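# Move the tablecloth from the side table to the big table

## Task

Six arms are mounted on the big table's top surface (scene frame, metres; heading in degrees counter-clockwise from +x): arm1 at x=-0.87, y=+0.65, z=+0.72, heading -90; arm2 at x=-0.87, y=-0.65, z=+0.72, heading +90; arm3 at x=+0.00, y=+0.65, z=+0.72, heading -90; arm4 at x=+0.00, y=-0.65, z=+0.72, heading +90; arm5 at x=+0.87, y=+0.65, z=+0.72, heading -90; arm6 at x=+0.87, y=-0.65, z=+0.72, heading +90. Remove the tablecloth from the side table and lay it on the big table so that no part of it droops past that table's edge. Every item standing on the side table must finish resting directly on the uncovered side-table surface, upright as it was and close to its original spot. At the end all grippers must be open and every arm moved away. Nothing may count on a robot to stay in place. Knocking any rigid object out of the work area fails the task; cloth, paper or film are exempt.

## Robot and tools

ROBOTS. Six identical i2rt Big YAM arms, arm1 to arm6, each with six revolute joints, a two-finger parallel gripper and a wrist camera. With joints 1 and 6 at zero and the hand level and pointing ahead, the wrist camera rides above the hand and looks toward the fingertips. Reach is roughly 1.0 m from the joint-1 axis. Two fixed room cameras, cam_high and cam_low, also watch the scene.

FRAME. One shared scene frame: origin on the floor, +z upward. The arm feet sit at z=+0.72 on the big table; arms 1, 3, 5 are on the y=+0.65 side facing -y, arms 2, 4, 6 on the y=-0.65 side facing +y, at x of -0.87, 0.00, +0.87. The hand point is midway between fingertips; its z axis runs along the fingers and the fingers close along its y axis.

execute_actions. Argument "actions" is a list holding one action object or nothing. The action is keyed by arm name; each arm entry contains "joints", a map from joint name to an absolute target (not an offset from the current position). Keys and ranges: joint1_rad -2.879 to 2.879 (rotates the whole arm about its foot, positive counter-clockwise viewed from above, zero points along the foot's heading); joint2_rad 0 to 3.141 (shoulder; zero leaves the upper arm roughly level pointing backward, larger raises it up and over to the front); joint3_rad 0 to 3.019 (elbow; zero is fully folded, larger opens it); joint4_rad -1.692 to 1.57 (hand pitch, positive tilts fingers up); joint5_rad -1.57 to 1.57 (hand yaw, positive toward the arm's right); joint6_rad -2.094 to 2.094 (hand roll, positive clockwise seen from behind the hand); gripper_m 0 to 0.093, the fingertip gap in metres. Angles are radians. Any subset of arms and joints may be given; all listed motions start at once and may finish at different moments. Omitted joints or arms can still be driving toward an earlier target. An unknown key or out-of-range number rejects the whole call and nothing moves. Optional "cameras" lists which images to return (names above, or "all"; omitted or null means all, [] means none). An empty actions list just reports state and images.

RESULTS. Each robot's joint_positions are reported, and joint_status says how each commanded motion ended, within tolerances of about ±0.045, ±0.14, ±0.09, ±0.055, ±0.03, ±0.035 rad for joints 1 to 6 and ±0.003 m for the gripper. "off_target": stopped short and may still push. "contact_stop" or "time_out": the joint gives up its target and holds; a timed-out joint may instead keep a nearby target and continue pushing, listed under on_its_own. on_its_own covers anything this call did not command; its "held at" value is the target kept, not the actual position. "joint command not followed" (often with a "cause:" line) means a self/inter-arm collision check blocked that arm's joint targets, shown per joint as "not_followed"; the gripper part still runs, and the blocked targets may be retried on later actions until cleared. The "pictures" line names the returned images in order. A reported stop cancels the remaining motion calls in that reply.

wait: "seconds" from 0 to 10; commands nothing new and returns the same state and images.

zoom_image: "camera" (one camera name) and "region" [x0, y0, x1, y1] in pixels of that camera's latest full image, origin top-left, at most 504 by 504. Room cameras are 896x504, wrist cameras 504x504 fisheye.

finished_scene: "scene", the integer of the scene being ended; irreversible, and the result reports success. The goal must already hold with grippers released.

CAUTIONS. Arms do not stop on contact; they keep pressing, possibly hard. A hard press between two arms fails and ends the run; the clearance check ignores fingers, gripper housings and wrist cameras and can react late. Each joint moves at its own speed, so the hand can sweep a wide arc between postures: lift clear first. To relieve a pushing joint, command its reported position. Tiny target changes may not move a joint. Holding loads heats motors; a MOTOR HOT warning appears from 85 °C, and at 100 °C the arm goes limp (OVER-TEMPERATURE FAULT), with affected keys showing "limit_stop_at_motor_heat"; resend targets afterwards. Avoid drops, slips, slams and hard pushes, keep rigid objects upright and inside the work area, and park arms clear at the end.

Each tool is called after "Call:" as name(argument=value, ...), one argument or row to a line, values as JSON.

## Session

Call:
execute_actions(
  actions=[],
)

Scene clock: 0.00 s.
arm1.joint_positions: joint1_rad=-0.004 joint2_rad=+0.449 joint3_rad=+1.464 joint4_rad=-1.529 joint5_rad=+0.007 joint6_rad=-0.001 gripper_m=+0.094
arm1.joint_status: not commanded
arm1.hand: x=-0.8647 y=+0.5264 z=+1.2846 quat_wxyz=(-0.358, -0.602, -0.618, +0.358) (m; scene frame)
arm2.joint_positions: joint1_rad=+0.004 joint2_rad=+0.434 joint3_rad=+1.455 joint4_rad=-1.541 joint5_rad=-0.006 joint6_rad=+0.006 gripper_m=+0.095
arm2.joint_status: not commanded
arm2.hand: x=-0.8808 y=-0.5336 z=+1.3617 quat_wxyz=(-0.356, +0.616, -0.605, -0.356) (m; scene frame)
arm3.joint_positions: joint1_rad=+0.017 joint2_rad=+0.431 joint3_rad=+1.452 joint4_rad=-1.544 joint5_rad=+0.010 joint6_rad=+0.006 gripper_m=+0.095
arm3.joint_status: not commanded
arm3.hand: x=-0.0090 y=+0.5403 z=+1.3402 quat_wxyz=(-0.352, -0.624, -0.594, +0.365) (m; scene frame)
arm4.joint_positions: joint1_rad=-0.001 joint2_rad=+0.448 joint3_rad=+1.481 joint4_rad=-1.520 joint5_rad=+0.008 joint6_rad=-0.010 gripper_m=+0.095
arm4.joint_status: not commanded
arm4.hand: x=+0.0030 y=-0.5262 z=+1.3410 quat_wxyz=(-0.361, +0.615, -0.597, -0.367) (m; scene frame)
arm5.joint_positions: joint1_rad=+0.016 joint2_rad=+0.439 joint3_rad=+1.471 joint4_rad=-1.520 joint5_rad=+0.015 joint6_rad=+0.001 gripper_m=+0.094
arm5.joint_status: not commanded
arm5.hand: x=+0.8635 y=+0.5385 z=+1.3777 quat_wxyz=(-0.358, -0.616, -0.589, +0.380) (m; scene frame)
arm6.joint_positions: joint1_rad=-0.003 joint2_rad=+0.426 joint3_rad=+1.455 joint4_rad=-1.543 joint5_rad=+0.006 joint6_rad=+0.017 gripper_m=+0.095
arm6.joint_status: not commanded
arm6.hand: x=+0.8627 y=-0.5374 z=+1.3102 quat_wxyz=(-0.358, +0.611, -0.608, -0.359) (m; scene frame)
pictures: arm1_cam_wrist, arm2_cam_wrist, arm3_cam_wrist, arm4_cam_wrist, arm5_cam_wrist, arm6_cam_wrist, cam_high, cam_low
Images, in order (width x height): arm1_cam_wrist 504x504, arm2_cam_wrist 504x504, arm3_cam_wrist 504x504, arm4_cam_wrist 504x504, arm5_cam_wrist 504x504, arm6_cam_wrist 504x504, cam_high 896x504, cam_low 896x504.

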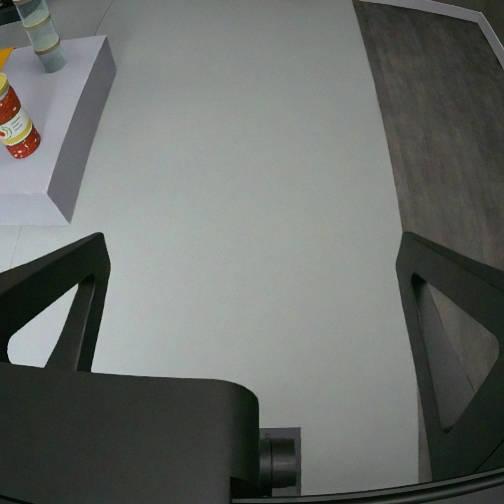

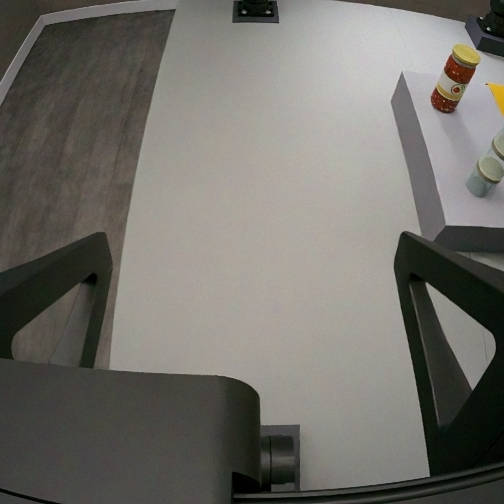

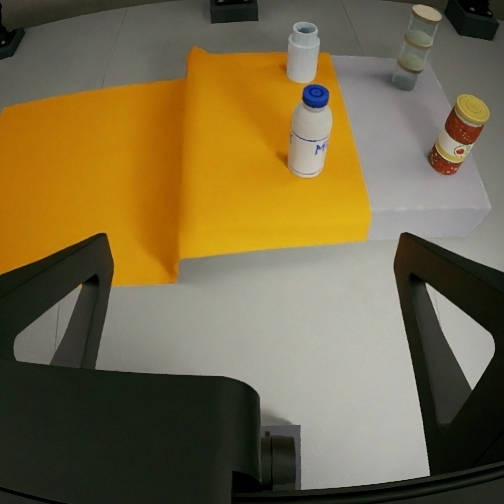

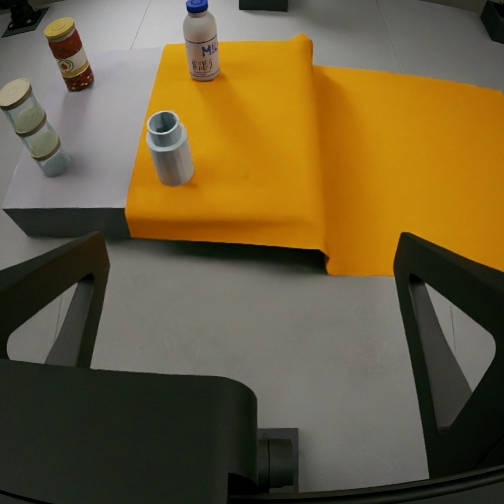

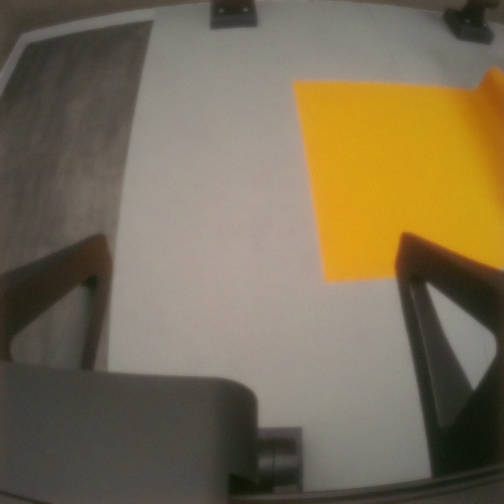

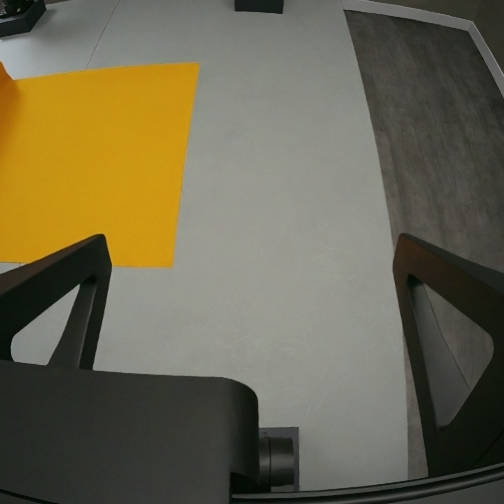

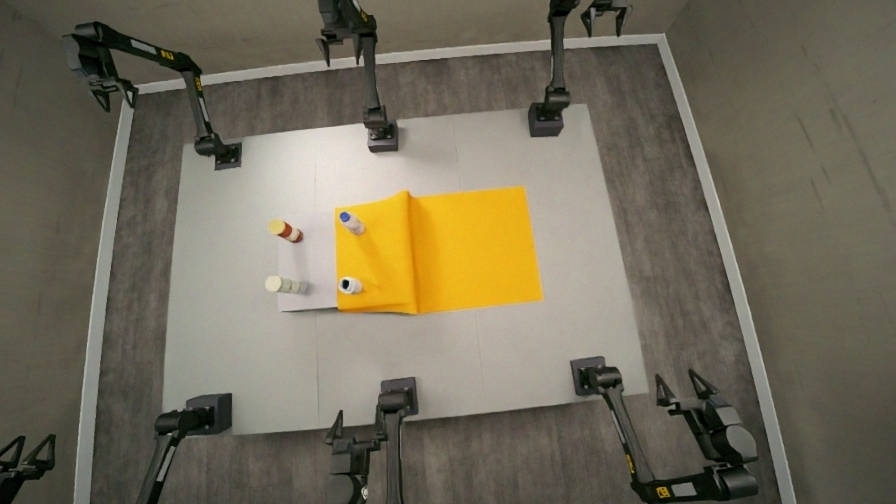

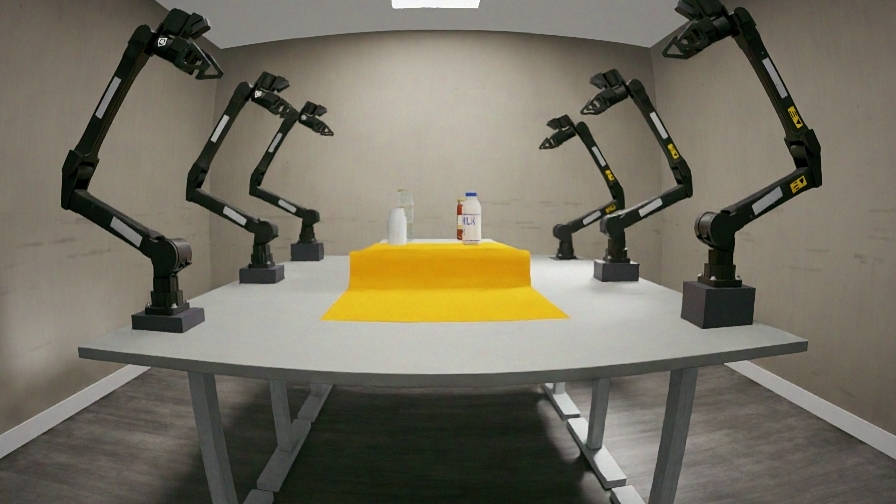

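Call:
zoom_image(
  camera="cam_high",
  region=[250, 170, 570, 350],
)

Call:
zoom_image(
  camera="cam_low",
  region=[300, 170, 600, 340],
)

Region (250, 170, 570, 350) of cam_high's 896x504 image, scaled by 1.575, with more detail than that image has; it fills the top 284 rows of this view, and the rest is white.

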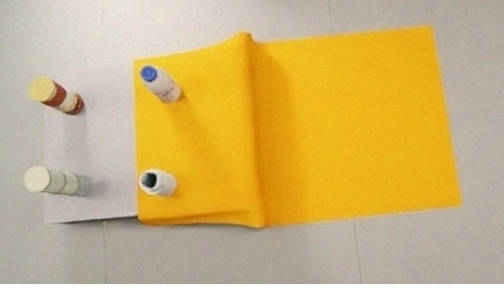

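Region (300, 170, 600, 340) of cam_low's 896x504 image, scaled by 1.680, with more detail than that image has; it fills the top 286 rows of this view, and the rest is white.

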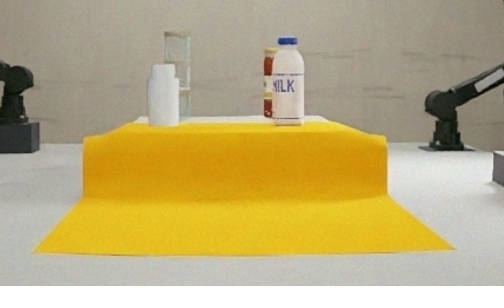

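Call:
execute_actions(
  actions=[
    {"arm1":{"joints":{"joint4_rad":-0.7}},"arm2":{"joints":{"joint3_rad":0.8}},"arm3":{"joints":{"joint2_rad":1.1}},"arm4":{"joints":{"joint4_rad":-0.7}},"arm5":{"joints":{"joint3_rad":0.8}},"arm6":{"joints":{"joint2_rad":1.1}}},
  ],
  cameras=["cam_low"],
)

Scene clock: 59.10 s.
arm1.joint_positions: joint1_rad=-0.004 joint2_rad=+0.449 joint3_rad=+1.464 joint4_rad=-0.720 joint5_rad=+0.007 joint6_rad=-0.001 gripper_m=+0.094
arm1.joint_status: all done
arm1.hand: x=-0.8628 y=+0.5059 z=+1.4772 quat_wxyz=(-0.573, -0.414, -0.425, +0.565) (m; scene frame)
arm2.joint_positions: joint1_rad=+0.004 joint2_rad=+0.434 joint3_rad=+0.797 joint4_rad=-1.540 joint5_rad=-0.006 joint6_rad=+0.006 gripper_m=+0.095
arm2.joint_status: all done
arm2.hand: x=-0.8766 y=-0.4936 z=+1.0672 quat_wxyz=(-0.143, +0.697, -0.689, -0.138) (m; scene frame)
arm3.joint_positions: joint1_rad=+0.017 joint2_rad=+1.116 joint3_rad=+1.452 joint4_rad=-1.544 joint5_rad=+0.010 joint6_rad=+0.006 gripper_m=+0.095
arm3.joint_status: all done
arm3.hand: x=-0.0164 y=+0.2923 z=+1.1873 quat_wxyz=(-0.130, -0.709, -0.680, +0.136) (m; scene frame)
arm4.joint_positions: joint1_rad=-0.001 joint2_rad=+0.448 joint3_rad=+1.481 joint4_rad=-0.717 joint5_rad=+0.008 joint6_rad=-0.010 gripper_m=+0.095
arm4.joint_status: all done
arm4.hand: x=+0.0042 y=-0.5091 z=+1.5324 quat_wxyz=(-0.567, +0.419, -0.412, -0.577) (m; scene frame)
arm5.joint_positions: joint1_rad=+0.016 joint2_rad=+0.445 joint3_rad=+0.795 joint4_rad=-1.520 joint5_rad=+0.015 joint6_rad=+0.001 gripper_m=+0.094
arm5.joint_status: all done
arm5.hand: x=+0.8616 y=+0.4906 z=+1.0724 quat_wxyz=(-0.138, -0.705, -0.678, +0.154) (m; scene frame)
arm6.joint_positions: joint1_rad=-0.003 joint2_rad=+1.119 joint3_rad=+1.451 joint4_rad=-1.543 joint5_rad=+0.006 joint6_rad=+0.017 gripper_m=+0.095
arm6.joint_status: all done
arm6.hand: x=+0.8602 y=-0.2874 z=+1.1517 quat_wxyz=(-0.133, +0.696, -0.695, -0.125) (m; scene frame)
pictures: cam_low
Images, in order (width x height): cam_low 896x504.

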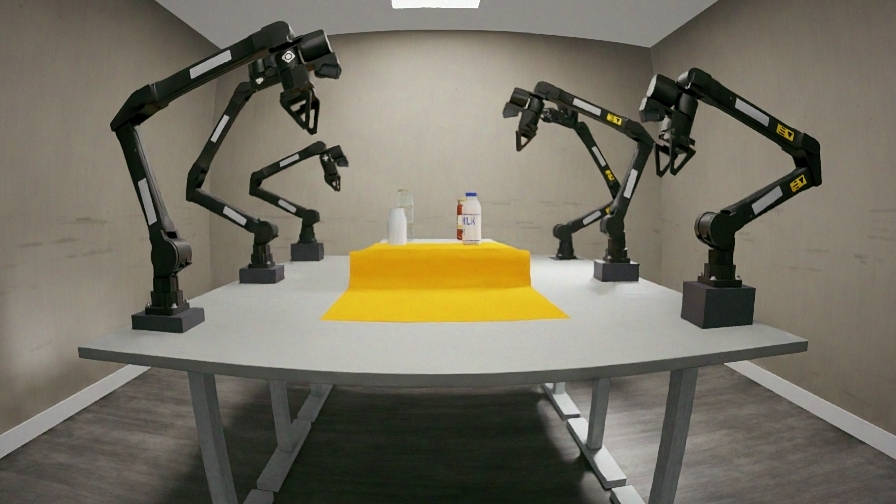

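Call:
execute_actions(
  actions=[
    {"arm3":{"joints":{"joint1_rad":-0.167,"joint2_rad":1.175,"joint3_rad":0.451,"joint4_rad":0.325,"joint5_rad":0,"joint6_rad":0}},"arm4":{"joints":{"joint1_rad":0.267,"joint2_rad":1.11,"joint3_rad":0.406,"joint4_rad":0.304,"joint5_rad":0,"joint6_rad":0}},"arm5":{"joints":{"joint1_rad":-1.057,"joint2_rad":2.025,"joint3_rad":1.762,"joint4_rad":-0.737}},"arm6":{"joints":{"joint1_rad":1.087,"joint2_rad":1.981,"joint3_rad":1.844,"joint4_rad":-0.863}}},
  ],
  cameras=["arm3_cam_wrist","arm4_cam_wrist","arm5_cam_wrist","arm6_cam_wrist","cam_high"],
)

Scene clock: 137.73 s.
arm1.joint_positions: joint1_rad=-0.004 joint2_rad=+0.449 joint3_rad=+1.464 joint4_rad=-0.720 joint5_rad=+0.007 joint6_rad=-0.001 gripper_m=+0.094
arm1.joint_status: not commanded
arm1.hand: x=-0.8628 y=+0.5059 z=+1.4772 quat_wxyz=(-0.573, -0.414, -0.425, +0.565) (m; scene frame)
arm2.joint_positions: joint1_rad=+0.004 joint2_rad=+0.434 joint3_rad=+0.797 joint4_rad=-1.540 joint5_rad=-0.006 joint6_rad=+0.006 gripper_m=+0.095
arm2.joint_status: not commanded
arm2.hand: x=-0.8766 y=-0.4936 z=+1.0672 quat_wxyz=(-0.143, +0.697, -0.689, -0.138) (m; scene frame)
arm3.joint_positions: joint1_rad=-0.167 joint2_rad=+1.170 joint3_rad=+0.455 joint4_rad=+0.301 joint5_rad=+0.000 joint6_rad=+0.006 gripper_m=+0.095
arm3.joint_status: all done
arm3.hand: x=-0.0984 y=+0.2131 z=+0.9478 quat_wxyz=(-0.350, -0.653, -0.518, +0.428) (m; scene frame)
arm4.joint_positions: joint1_rad=+0.259 joint2_rad=+1.117 joint3_rad=+0.407 joint4_rad=+0.285 joint5_rad=+0.002 joint6_rad=-0.007 gripper_m=+0.095
arm4.joint_status: all done
arm4.hand: x=-0.1206 y=-0.2367 z=+0.9232 quat_wxyz=(-0.324, +0.673, -0.502, -0.435) (m; scene frame)
arm5.joint_positions: joint1_rad=-1.062 joint2_rad=+2.037 joint3_rad=+1.710 joint4_rad=-0.749 joint5_rad=+0.015 joint6_rad=+0.001 gripper_m=+0.094
arm5.joint_status: all done
arm5.hand: x=+0.2127 y=+0.3315 z=+0.9158 quat_wxyz=(-0.057, -0.944, -0.215, +0.243) (m; scene frame)
arm6.joint_positions: joint1_rad=+1.091 joint2_rad=+2.017 joint3_rad=+1.807 joint4_rad=-0.878 joint5_rad=+0.004 joint6_rad=+0.017 gripper_m=+0.095
arm6.joint_status: all done
arm6.hand: x=+0.2106 y=-0.3245 z=+0.8939 quat_wxyz=(-0.059, +0.945, -0.228, -0.228) (m; scene frame)
pictures: arm3_cam_wrist, arm4_cam_wrist, arm5_cam_wrist, arm6_cam_wrist, cam_high
camera_calibration (this result's frames):
arm3_cam_wrist: T_world_to_cam=[[-0.975789, 0.218693, -0.00293778, -0.142006], [0.188694, 0.834991, -0.516899, 0.333598], [-0.110589, -0.504938, -0.856042, 1.02958], [0, 0, 0, 1]] pos_world=[-0.0876552, 0.272379, 1.05338]
arm4_cam_wrist: T_world_to_cam=[[0.956782, 0.290796, -0.00238007, 0.187871], [0.250172, -0.82724, -0.503078, 0.300787], [-0.148262, 0.480741, -0.864238, 1.01912], [0, 0, 0, 1]] pos_world=[-0.103904, -0.295742, 1.03253]
arm5_cam_wrist: T_world_to_cam=[[-0.420167, 0.907446, -0.00110992, -0.212688], [0.899805, 0.416787, 0.128995, -0.438612], [0.117518, 0.0532006, -0.991645, 0.988048], [0, 0, 0, 1]] pos_world=[0.189187, 0.323246, 1.03613]
arm6_cam_wrist: T_world_to_cam=[[0.446793, 0.894622, 0.00527946, 0.188433], [0.88399, -0.442376, 0.15121, -0.462067], [0.137611, -0.0628926, -0.988488, 0.958564], [0, 0, 0, 1]] pos_world=[0.192363, -0.312697, 1.0164]
Images, in order (width x height): arm3_cam_wrist 504x504, arm4_cam_wrist 504x504, arm5_cam_wrist 504x504, arm6_cam_wrist 504x504, cam_high 896x504.

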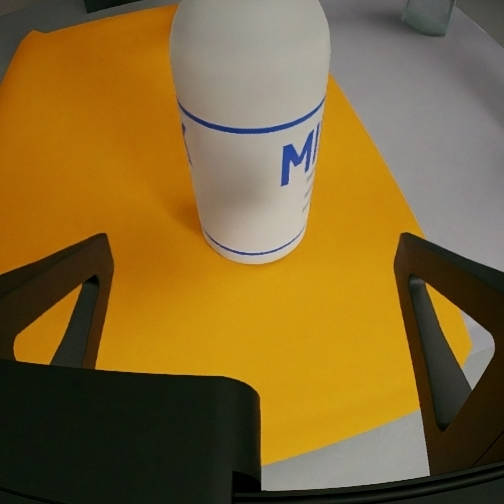

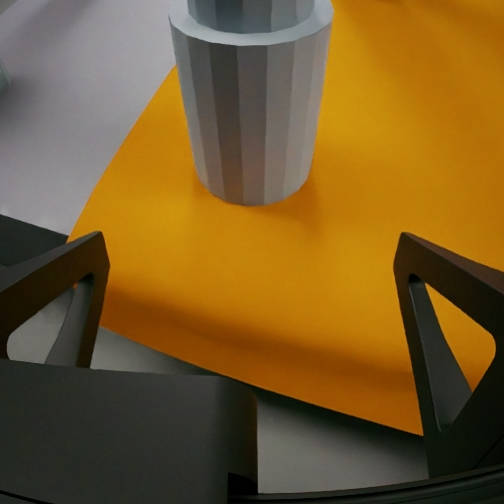

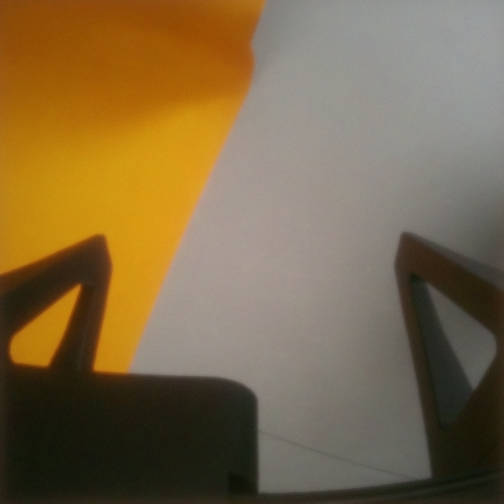

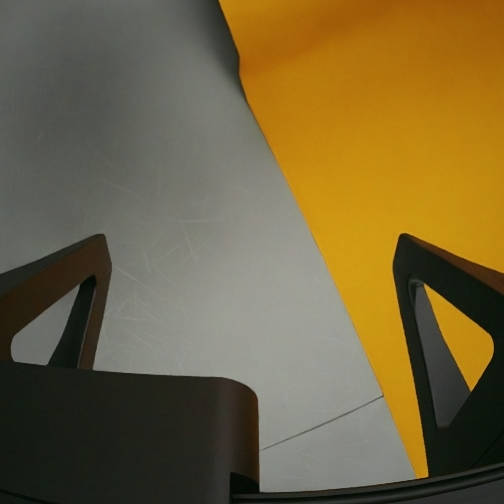

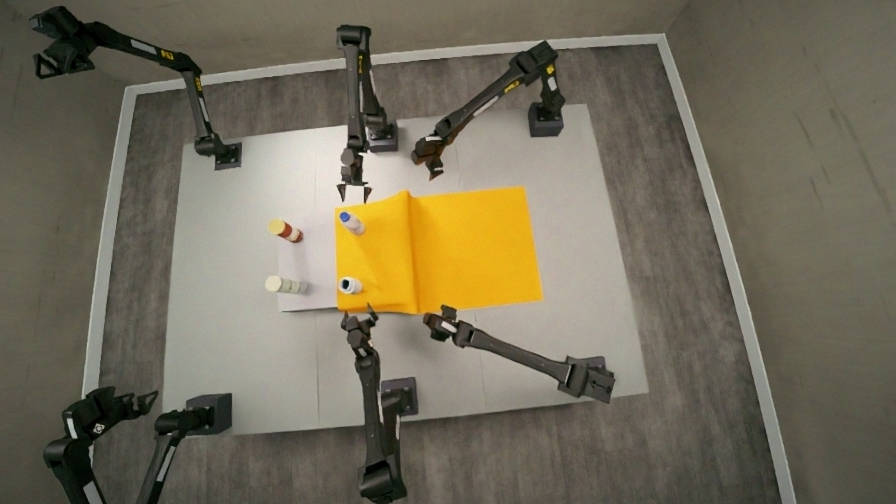

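Call:
execute_actions(
  actions=[
    {"arm3":{"joints":{"joint2_rad":1.714,"joint3_rad":0.636,"joint4_rad":0.898}},"arm4":{"joints":{"joint2_rad":1.58,"joint3_rad":0.688,"joint4_rad":0.518}},"arm5":{"joints":{"joint1_rad":-1.061,"joint2_rad":2.385,"joint3_rad":2.285,"joint4_rad":-0.92,"joint6_rad":1.99}},"arm6":{"joints":{"joint1_rad":1.083,"joint2_rad":2.33,"joint3_rad":2.375,"joint4_rad":-1.06,"joint6_rad":-1.99}}},
  ],
  cameras=["arm3_cam_wrist","arm4_cam_wrist","arm5_cam_wrist","arm6_cam_wrist","cam_high","cam_low"],
)

Scene clock: 189.70 s.
arm1.joint_positions: joint1_rad=-0.004 joint2_rad=+0.449 joint3_rad=+1.464 joint4_rad=-0.720 joint5_rad=+0.007 joint6_rad=-0.001 gripper_m=+0.094
arm1.joint_status: not commanded
arm1.hand: x=-0.8628 y=+0.5059 z=+1.4772 quat_wxyz=(-0.573, -0.414, -0.425, +0.565) (m; scene frame)
arm2.joint_positions: joint1_rad=+0.004 joint2_rad=+0.434 joint3_rad=+0.797 joint4_rad=-1.540 joint5_rad=-0.006 joint6_rad=+0.006 gripper_m=+0.095
arm2.joint_status: not commanded
arm2.hand: x=-0.8766 y=-0.4936 z=+1.0672 quat_wxyz=(-0.143, +0.697, -0.689, -0.138) (m; scene frame)
arm3.joint_positions: joint1_rad=-0.167 joint2_rad=+1.711 joint3_rad=+0.609 joint4_rad=+0.874 joint5_rad=+0.000 joint6_rad=+0.006 gripper_m=+0.095
arm3.joint_status: all done
arm3.hand: x=-0.1206 y=+0.1106 z=+0.8926 quat_wxyz=(-0.397, -0.610, -0.483, +0.486) (m; scene frame)
arm4.joint_positions: joint1_rad=+0.259 joint2_rad=+1.579 joint3_rad=+0.671 joint4_rad=+0.506 joint5_rad=+0.002 joint6_rad=-0.007 gripper_m=+0.095
arm4.joint_status: all done
arm4.hand: x=-0.1561 y=-0.1183 z=+0.8844 quat_wxyz=(-0.329, +0.668, -0.499, -0.443) (m; scene frame)
arm5.joint_positions: joint1_rad=-1.062 joint2_rad=+2.396 joint3_rad=+2.230 joint4_rad=-0.909 joint5_rad=+0.015 joint6_rad=+1.976 gripper_m=+0.094
arm5.joint_status: all done
arm5.hand: x=+0.1153 y=+0.2830 z=+0.8753 quat_wxyz=(-0.234, -0.700, +0.669, +0.087) (m; scene frame)
arm6.joint_positions: joint1_rad=+1.091 joint2_rad=+2.348 joint3_rad=+2.328 joint4_rad=-1.055 joint5_rad=+0.004 joint6_rad=-1.980 gripper_m=+0.095
arm6.joint_status: all done
arm6.hand: x=+0.1207 y=-0.2798 z=+0.8767 quat_wxyz=(-0.230, +0.702, +0.670, -0.076) (m; scene frame)
pictures: arm3_cam_wrist, arm4_cam_wrist, arm5_cam_wrist, arm6_cam_wrist, cam_high, cam_low
camera_calibration (this result's frames):
arm3_cam_wrist: T_world_to_cam=[[-0.975574, 0.21964, -0.0036007, -0.140866], [0.166103, 0.726854, -0.666403, 0.537494], [-0.143752, -0.650724, -0.745583, 0.841705], [0, 0, 0, 1]] pos_world=[-0.105709, 0.187977, 0.985241]
arm4_cam_wrist: T_world_to_cam=[[0.956824, 0.29066, -0.00223294, 0.187166], [0.246672, -0.816034, -0.522725, 0.406255], [-0.153758, 0.499605, -0.852499, 0.914395], [0, 0, 0, 1]] pos_world=[-0.138701, -0.17972, 0.992297]
arm5_cam_wrist: T_world_to_cam=[[0.901152, -0.0160824, -0.433205, 0.277689], [0.314904, -0.662497, 0.679656, -0.434696], [-0.297928, -0.748892, -0.591946, 0.886946], [0, 0, 0, 1]] pos_world=[0.150893, 0.380708, 0.940764]
arm6_cam_wrist: T_world_to_cam=[[-0.909517, -0.0107026, 0.415529, -0.260571], [0.305601, 0.660401, 0.685914, -0.450653], [-0.281757, 0.750837, -0.597375, 0.892185], [0, 0, 0, 1]] pos_world=[0.152106, -0.375062, 0.950353]
Images, in order (width x height): arm3_cam_wrist 504x504, arm4_cam_wrist 504x504, arm5_cam_wrist 504x504, arm6_cam_wrist 504x504, cam_high 896x504, cam_low 896x504.

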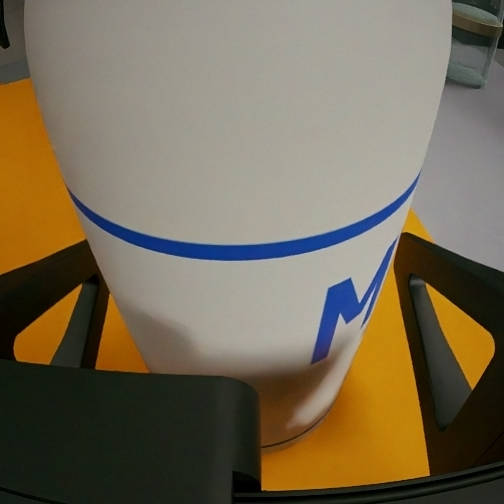

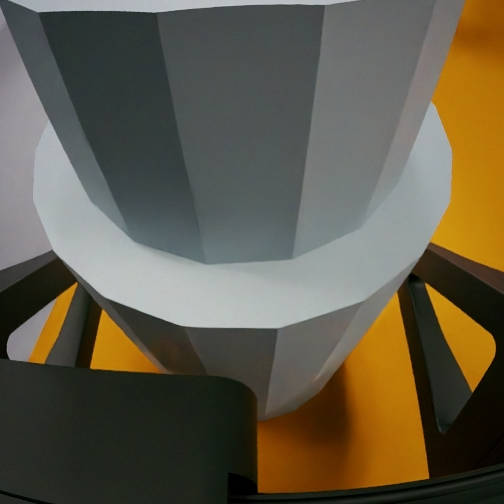

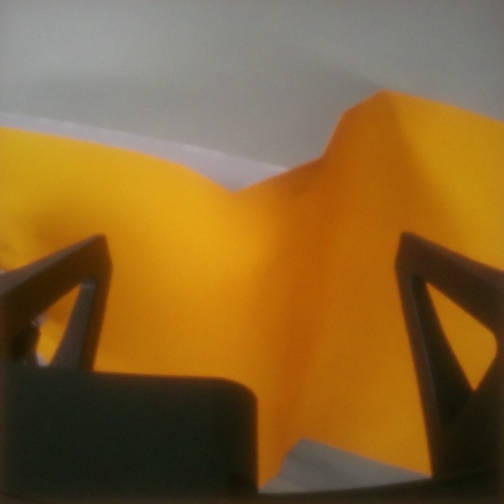

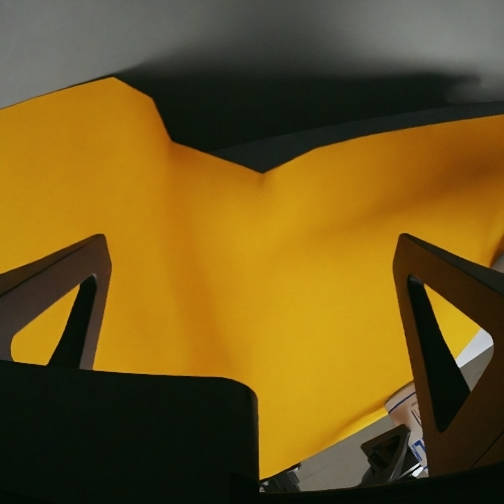

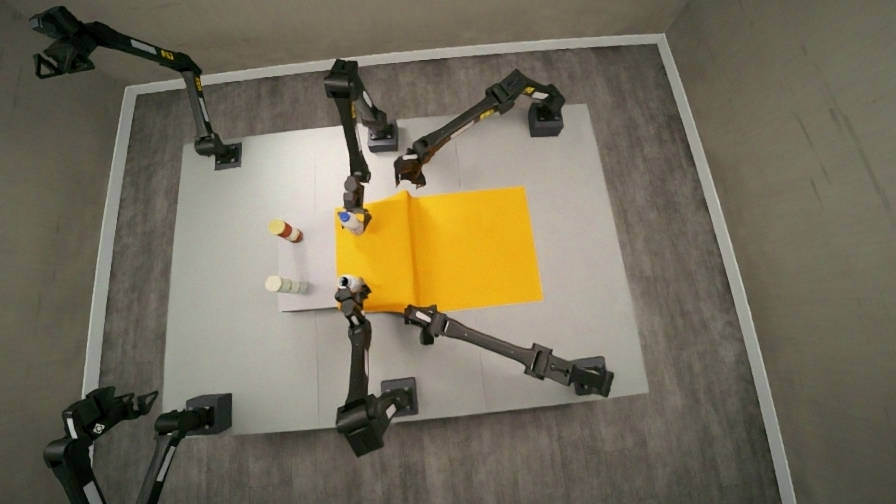

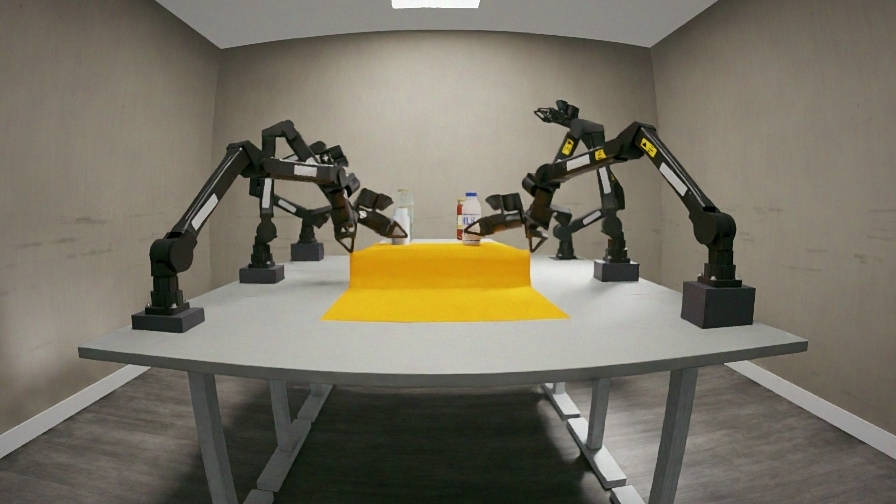

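Call:
execute_actions(
  actions=[
    {"arm3":{"joints":{"gripper_m":0.04}},"arm4":{"joints":{"gripper_m":0.04}},"arm5":{"joints":{"joint1_rad":-1.035,"joint2_rad":2.548,"joint3_rad":2.319,"joint4_rad":-0.745}},"arm6":{"joints":{"joint1_rad":1.06,"joint2_rad":2.469,"joint3_rad":2.36,"joint4_rad":-0.866}}},
  ],
  cameras=["arm3_cam_wrist","arm4_cam_wrist","arm5_cam_wrist","arm6_cam_wrist","cam_low"],
)

Scene clock: 219.00 s.
arm1.joint_positions: joint1_rad=-0.004 joint2_rad=+0.449 joint3_rad=+1.464 joint4_rad=-0.720 joint5_rad=+0.007 joint6_rad=-0.001 gripper_m=+0.094
arm1.joint_status: not commanded
arm1.hand: x=-0.8628 y=+0.5059 z=+1.4772 quat_wxyz=(-0.573, -0.414, -0.425, +0.565) (m; scene frame)
arm2.joint_positions: joint1_rad=+0.004 joint2_rad=+0.434 joint3_rad=+0.797 joint4_rad=-1.540 joint5_rad=-0.006 joint6_rad=+0.006 gripper_m=+0.095
arm2.joint_status: not commanded
arm2.hand: x=-0.8766 y=-0.4936 z=+1.0672 quat_wxyz=(-0.143, +0.697, -0.689, -0.138) (m; scene frame)
arm3.joint_positions: joint1_rad=-0.167 joint2_rad=+1.711 joint3_rad=+0.609 joint4_rad=+0.874 joint5_rad=-0.001 joint6_rad=+0.005 gripper_m=+0.066
arm3.joint_status: gripper_m off_target (ended at +0.066, target +0.040)
arm3.hand: x=-0.1203 y=+0.1105 z=+0.8926 quat_wxyz=(-0.397, -0.610, -0.484, +0.486) (m; scene frame)
arm4.joint_positions: joint1_rad=+0.259 joint2_rad=+1.579 joint3_rad=+0.671 joint4_rad=+0.506 joint5_rad=+0.001 joint6_rad=-0.006 gripper_m=+0.065
arm4.joint_status: gripper_m off_target (ended at +0.065, target +0.040)
arm4.hand: x=-0.1562 y=-0.1183 z=+0.8844 quat_wxyz=(-0.329, +0.668, -0.499, -0.443) (m; scene frame)
arm5.joint_positions: joint1_rad=-1.038 joint2_rad=+2.567 joint3_rad=+2.283 joint4_rad=-0.766 joint5_rad=+0.015 joint6_rad=+1.979 gripper_m=+0.094
arm5.joint_status: all done
arm5.hand: x=+0.1014 y=+0.2510 z=+0.7767 quat_wxyz=(-0.247, -0.704, +0.660, +0.087) (m; scene frame)
arm6.joint_positions: joint1_rad=+1.068 joint2_rad=+2.477 joint3_rad=+2.328 joint4_rad=-0.880 joint5_rad=+0.004 joint6_rad=-1.983 gripper_m=+0.095
arm6.joint_status: all done
arm6.hand: x=+0.1022 y=-0.2478 z=+0.7910 quat_wxyz=(-0.252, +0.705, +0.659, -0.081) (m; scene frame)
pictures: arm3_cam_wrist, arm4_cam_wrist, arm5_cam_wrist, arm6_cam_wrist, cam_low
camera_calibration (this result's frames):
arm3_cam_wrist: T_world_to_cam=[[-0.975937, 0.218027, -0.00317846, -0.140846], [0.164624, 0.727179, -0.666416, 0.537292], [-0.142986, -0.650903, -0.745574, 0.84181], [0, 0, 0, 1]] pos_world=[-0.105542, 0.187938, 0.985243]
arm4_cam_wrist: T_world_to_cam=[[0.956661, 0.29119, -0.00288194, 0.187908], [0.246798, -0.815991, -0.522732, 0.406287], [-0.154566, 0.499366, -0.852492, 0.914235], [0, 0, 0, 1]] pos_world=[-0.138725, -0.179728, 0.992299]
arm5_cam_wrist: T_world_to_cam=[[0.891599, -0.00327757, -0.452813, 0.259927], [0.343454, -0.646797, 0.68095, -0.392315], [-0.29511, -0.762655, -0.575558, 0.790925], [0, 0, 0, 1]] pos_world=[0.136401, 0.350307, 0.840068]
arm6_cam_wrist: T_world_to_cam=[[-0.892005, -0.00269086, 0.452018, -0.270138], [0.346292, 0.638656, 0.687169, -0.417892], [-0.290533, 0.769488, -0.568752, 0.794656], [0, 0, 0, 1]] pos_world=[0.134622, -0.345316, 0.861232]
Images, in order (width x height): arm3_cam_wrist 504x504, arm4_cam_wrist 504x504, arm5_cam_wrist 504x504, arm6_cam_wrist 504x504, cam_low 896x504.

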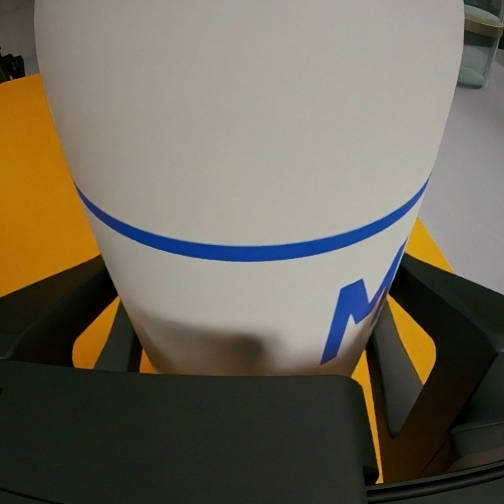

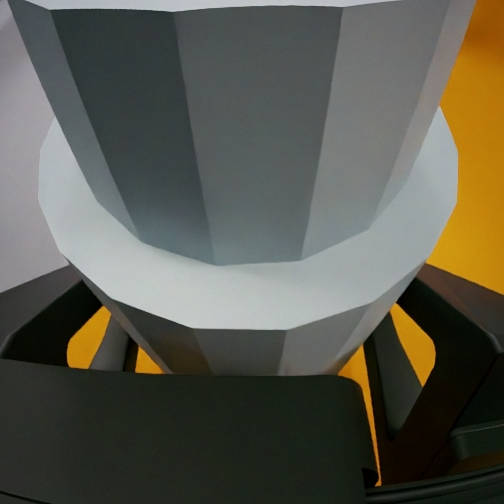

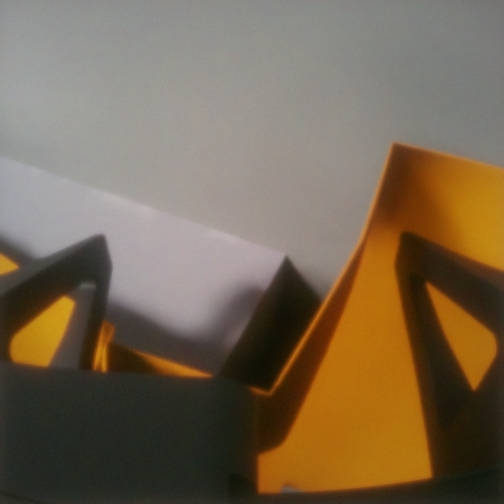

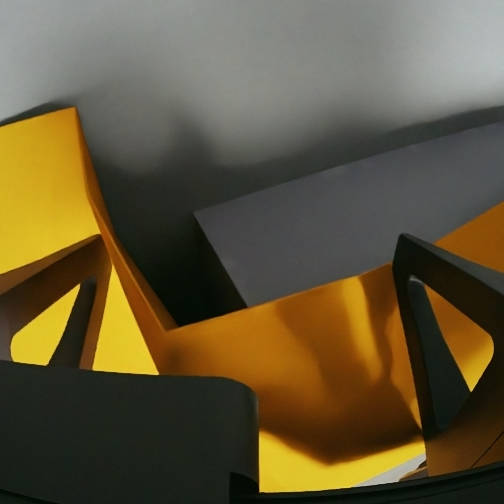

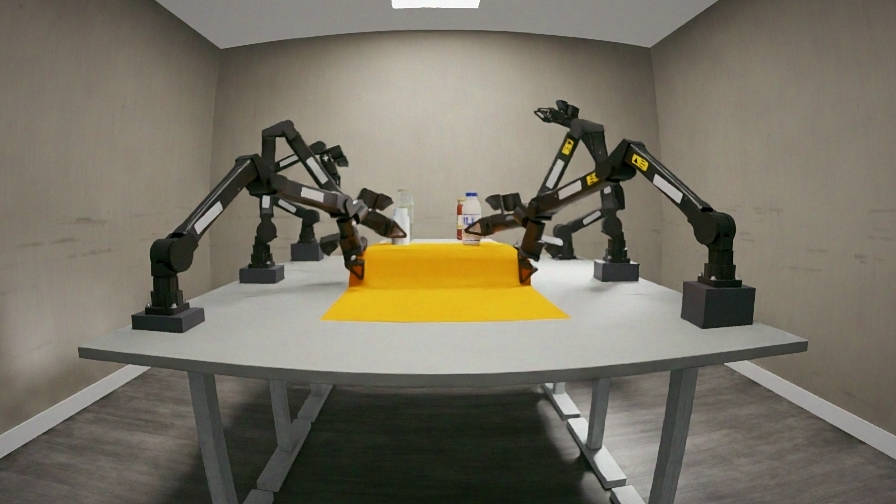

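Call:
execute_actions(
  actions=[
    {"arm3":{"joints":{"joint2_rad":1.503,"joint3_rad":0.676,"joint4_rad":0.64}},"arm4":{"joints":{"joint2_rad":1.412,"joint3_rad":0.757,"joint4_rad":0.28}},"arm5":{"joints":{"gripper_m":0}},"arm6":{"joints":{"gripper_m":0}}},
  ],
  cameras=["arm5_cam_wrist","arm6_cam_wrist","cam_low"],
)

Scene clock: 229.13 s.
arm1.joint_positions: joint1_rad=-0.004 joint2_rad=+0.449 joint3_rad=+1.464 joint4_rad=-0.720 joint5_rad=+0.007 joint6_rad=-0.001 gripper_m=+0.094
arm1.joint_status: not commanded
arm1.hand: x=-0.8628 y=+0.5059 z=+1.4772 quat_wxyz=(-0.573, -0.414, -0.425, +0.565) (m; scene frame)
arm2.joint_positions: joint1_rad=+0.004 joint2_rad=+0.434 joint3_rad=+0.797 joint4_rad=-1.540 joint5_rad=-0.006 joint6_rad=+0.006 gripper_m=+0.095
arm2.joint_status: not commanded
arm2.hand: x=-0.8766 y=-0.4936 z=+1.0672 quat_wxyz=(-0.143, +0.697, -0.689, -0.138) (m; scene frame)
arm3.joint_positions: joint1_rad=-0.167 joint2_rad=+1.542 joint3_rad=+0.613 joint4_rad=+0.625 joint5_rad=-0.001 joint6_rad=+0.005 gripper_m=+0.066
arm3.joint_status: all done
arm3.hand: x=-0.1179 y=+0.1228 z=+0.9244 quat_wxyz=(-0.379, -0.628, -0.499, +0.463) (m; scene frame)
arm4.joint_positions: joint1_rad=+0.259 joint2_rad=+1.413 joint3_rad=+0.712 joint4_rad=+0.282 joint5_rad=+0.001 joint6_rad=-0.006 gripper_m=+0.065
arm4.joint_status: all done
arm4.hand: x=-0.1534 y=-0.1261 z=+0.9419 quat_wxyz=(-0.325, +0.672, -0.501, -0.438) (m; scene frame)
arm5.joint_positions: joint1_rad=-1.038 joint2_rad=+2.561 joint3_rad=+2.283 joint4_rad=-0.764 joint5_rad=+0.016 joint6_rad=+1.982 gripper_m=+0.001
arm5.joint_status: all done
arm5.hand: x=+0.0997 y=+0.2508 z=+0.7825 quat_wxyz=(-0.251, -0.702, +0.660, +0.089) (m; scene frame)
arm6.joint_positions: joint1_rad=+1.074 joint2_rad=+2.475 joint3_rad=+2.332 joint4_rad=-0.866 joint5_rad=+0.001 joint6_rad=-2.001 gripper_m=+0.003
arm6.joint_status: gripper_m off_target (ended at +0.003, target +0.000)
arm6.hand: x=+0.0960 y=-0.2512 z=+0.7960 quat_wxyz=(-0.260, +0.694, +0.666, -0.083) (m; scene frame)
pictures: arm5_cam_wrist, arm6_cam_wrist, cam_low
camera_calibration (this result's frames):
arm5_cam_wrist: T_world_to_cam=[[0.888077, -0.00792623, -0.459627, 0.270846], [0.34671, -0.644978, 0.681026, -0.396628], [-0.301847, -0.76416, -0.570041, 0.790367], [0, 0, 0, 1]] pos_world=[0.135553, 0.350297, 0.845144]
arm6_cam_wrist: T_world_to_cam=[[-0.885587, -0.0302788, 0.463486, -0.294587], [0.340349, 0.636734, 0.691905, -0.420669], [-0.316067, 0.770489, -0.553578, 0.788943], [0, 0, 0, 1]] pos_world=[0.131651, -0.348937, 0.864341]
Images, in order (width x height): arm5_cam_wrist 504x504, arm6_cam_wrist 504x504, cam_low 896x504.

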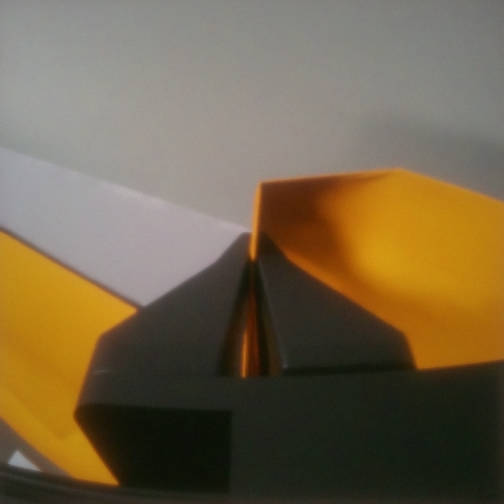

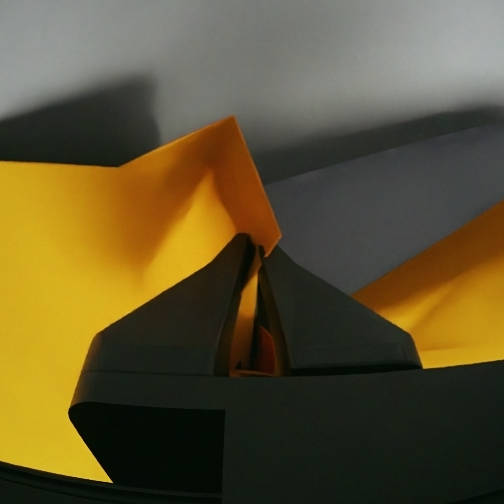

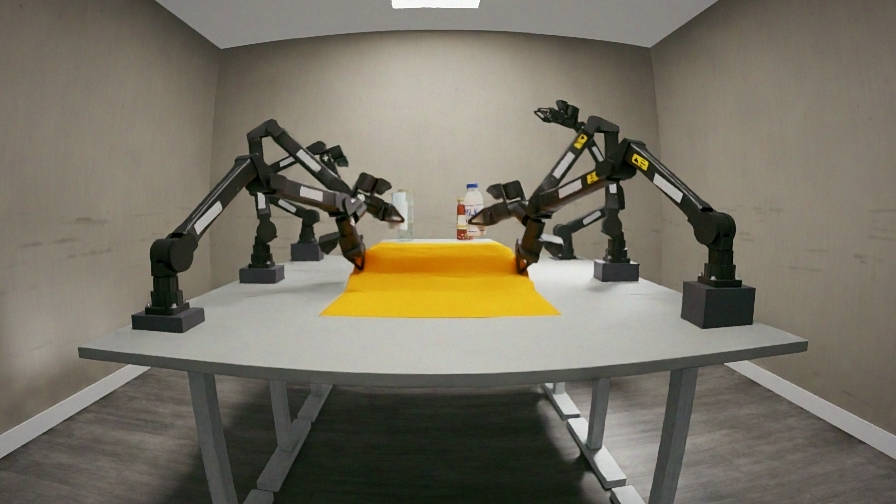

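Call:
execute_actions(
  actions=[
    {"arm3":{"joints":{"joint2_rad":1.47,"joint3_rad":0.73}},"arm5":{"joints":{"joint1_rad":-0.585,"joint2_rad":1.64,"joint3_rad":0.91,"joint4_rad":-0.45}},"arm6":{"joints":{"joint1_rad":0.606,"joint2_rad":1.525,"joint3_rad":0.995,"joint4_rad":-0.65}}},
  ],
  cameras=["cam_high","cam_low"],
)

Scene clock: 252.10 s.
arm1.joint_positions: joint1_rad=-0.004 joint2_rad=+0.449 joint3_rad=+1.464 joint4_rad=-0.720 joint5_rad=+0.007 joint6_rad=-0.001 gripper_m=+0.094
arm1.joint_status: not commanded
arm1.hand: x=-0.8628 y=+0.5059 z=+1.4772 quat_wxyz=(-0.573, -0.414, -0.425, +0.565) (m; scene frame)
arm2.joint_positions: joint1_rad=+0.004 joint2_rad=+0.434 joint3_rad=+0.797 joint4_rad=-1.540 joint5_rad=-0.006 joint6_rad=+0.006 gripper_m=+0.095
arm2.joint_status: not commanded
arm2.hand: x=-0.8766 y=-0.4936 z=+1.0672 quat_wxyz=(-0.143, +0.697, -0.689, -0.138) (m; scene frame)
arm3.joint_positions: joint1_rad=-0.167 joint2_rad=+1.525 joint3_rad=+0.642 joint4_rad=+0.622 joint5_rad=-0.001 joint6_rad=+0.005 gripper_m=+0.066
arm3.joint_status: all done
arm3.hand: x=-0.1202 y=+0.1132 z=+0.9461 quat_wxyz=(-0.389, -0.618, -0.491, +0.476) (m; scene frame)
arm4.joint_positions: joint1_rad=+0.259 joint2_rad=+1.413 joint3_rad=+0.712 joint4_rad=+0.282 joint5_rad=+0.001 joint6_rad=-0.006 gripper_m=+0.065
arm4.joint_status: not commanded
arm4.hand: x=-0.1534 y=-0.1261 z=+0.9419 quat_wxyz=(-0.325, +0.672, -0.501, -0.438) (m; scene frame)
arm5.joint_positions: joint1_rad=-0.584 joint2_rad=+1.653 joint3_rad=+0.899 joint4_rad=-0.459 joint5_rad=+0.011 joint6_rad=+1.984 gripper_m=+0.001
arm5.joint_status: all done
arm5.hand: x=+0.5802 y=+0.2612 z=+0.8277 quat_wxyz=(-0.184, -0.850, +0.494, +0.022) (m; scene frame)
arm6.joint_positions: joint1_rad=+0.612 joint2_rad=+1.529 joint3_rad=+0.982 joint4_rad=-0.661 joint5_rad=+0.008 joint6_rad=-2.000 gripper_m=+0.002
arm6.joint_status: all done
arm6.hand: x=+0.5820 y=-0.2567 z=+0.8365 quat_wxyz=(-0.180, +0.848, +0.499, -0.008) (m; scene frame)
pictures: cam_high, cam_low
Images, in order (width x height): cam_high 896x504, cam_low 896x504.

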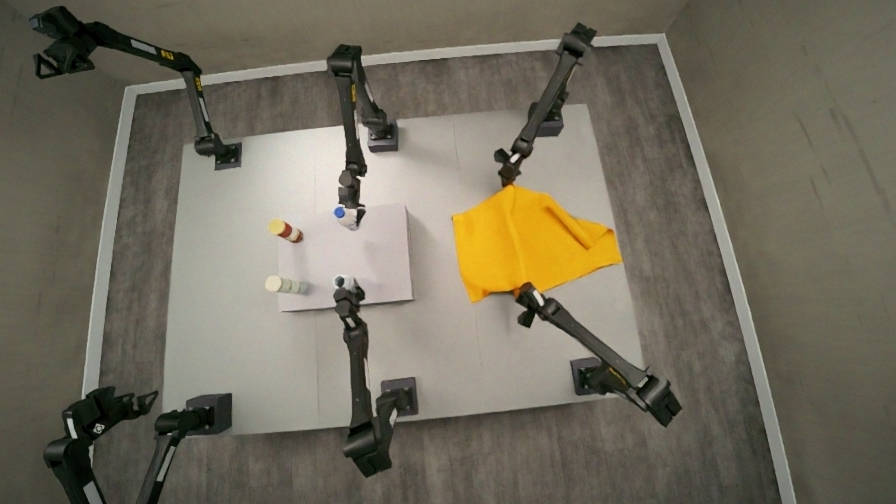

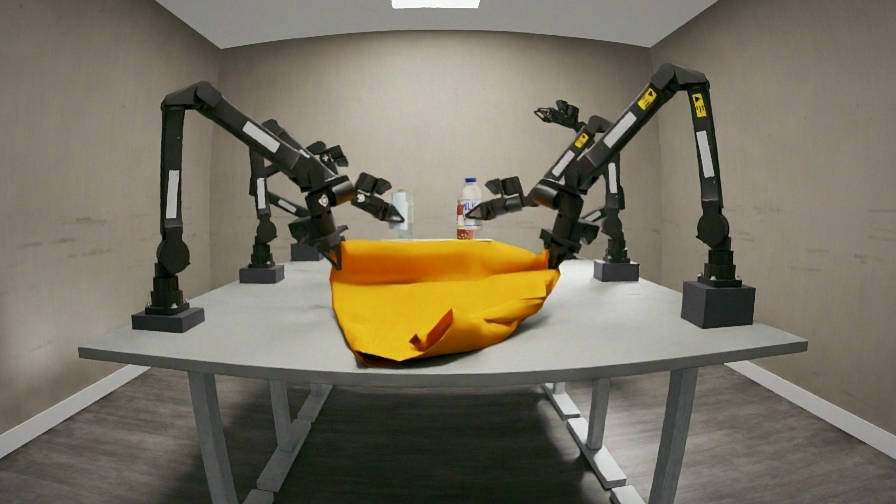

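Call:
execute_actions(
  actions=[
    {"arm3":{"joints":{"joint2_rad":1.67,"joint3_rad":0.67,"joint4_rad":0.89}},"arm4":{"joints":{"joint2_rad":1.565,"joint3_rad":0.695,"joint4_rad":0.515}},"arm5":{"joints":{"joint1_rad":-0.743,"joint2_rad":1.84,"joint3_rad":1.125}},"arm6":{"joints":{"joint1_rad":0.767,"joint2_rad":1.74,"joint3_rad":1.175,"joint4_rad":-0.6}}},
  ],
  cameras=["cam_high","cam_low"],
)

Scene clock: 270.63 s.
arm1.joint_positions: joint1_rad=-0.004 joint2_rad=+0.449 joint3_rad=+1.464 joint4_rad=-0.720 joint5_rad=+0.007 joint6_rad=-0.001 gripper_m=+0.094
arm1.joint_status: not commanded
arm1.hand: x=-0.8628 y=+0.5059 z=+1.4772 quat_wxyz=(-0.573, -0.414, -0.425, +0.565) (m; scene frame)
arm2.joint_positions: joint1_rad=+0.004 joint2_rad=+0.434 joint3_rad=+0.797 joint4_rad=-1.540 joint5_rad=-0.006 joint6_rad=+0.006 gripper_m=+0.095
arm2.joint_status: not commanded
arm2.hand: x=-0.8766 y=-0.4936 z=+1.0672 quat_wxyz=(-0.143, +0.697, -0.689, -0.138) (m; scene frame)
arm3.joint_positions: joint1_rad=-0.167 joint2_rad=+1.704 joint3_rad=+0.642 joint4_rad=+0.833 joint5_rad=-0.001 joint6_rad=+0.005 gripper_m=+0.066
arm3.joint_status: joint4_rad time_out (moved +0.211 of +0.268); the others done
arm3.on_its_own: joint4_rad reads +0.833 and still pushes toward +0.890 since a time_out
arm3.hand: x=-0.1227 y=+0.1001 z=+0.9005 quat_wxyz=(-0.397, -0.610, -0.484, +0.486) (m; scene frame)
arm4.joint_positions: joint1_rad=+0.259 joint2_rad=+1.573 joint3_rad=+0.688 joint4_rad=+0.485 joint5_rad=+0.001 joint6_rad=-0.006 gripper_m=+0.065
arm4.joint_status: all done
arm4.hand: x=-0.1575 y=-0.1137 z=+0.8905 quat_wxyz=(-0.329, +0.668, -0.498, -0.444) (m; scene frame)
arm5.joint_positions: joint1_rad=-0.746 joint2_rad=+1.845 joint3_rad=+1.092 joint4_rad=-0.455 joint5_rad=+0.011 joint6_rad=+1.984 gripper_m=+0.001
arm5.joint_status: all done
arm5.hand: x=+0.4708 y=+0.2634 z=+0.8027 quat_wxyz=(-0.183, -0.807, +0.561, +0.036) (m; scene frame)
arm6.joint_positions: joint1_rad=+0.773 joint2_rad=+1.743 joint3_rad=+1.138 joint4_rad=-0.604 joint5_rad=+0.008 joint6_rad=-2.000 gripper_m=+0.002
arm6.joint_status: all done
arm6.hand: x=+0.4751 y=-0.2597 z=+0.7969 quat_wxyz=(-0.177, +0.806, +0.565, -0.022) (m; scene frame)
pictures: cam_high, cam_low
Images, in order (width x height): cam_high 896x504, cam_low 896x504.

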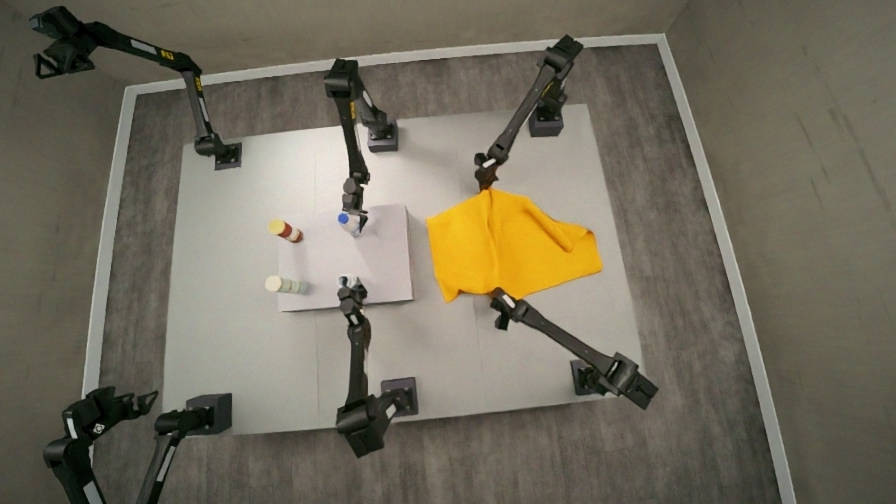

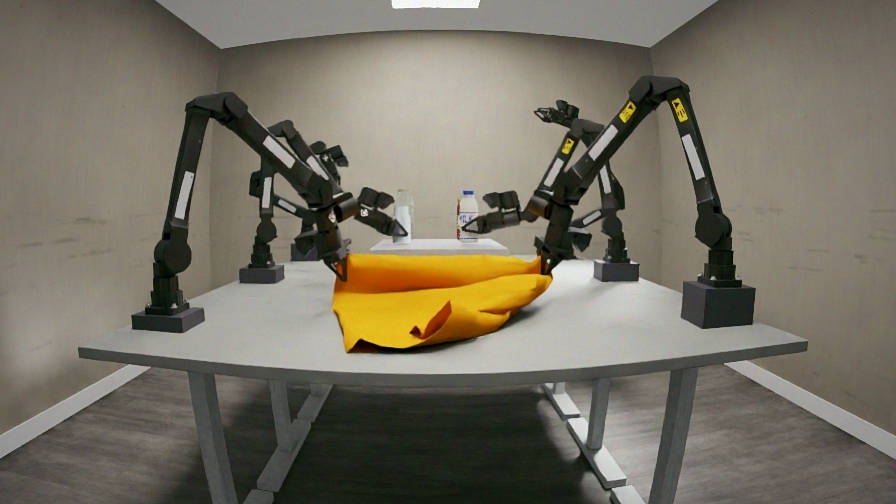

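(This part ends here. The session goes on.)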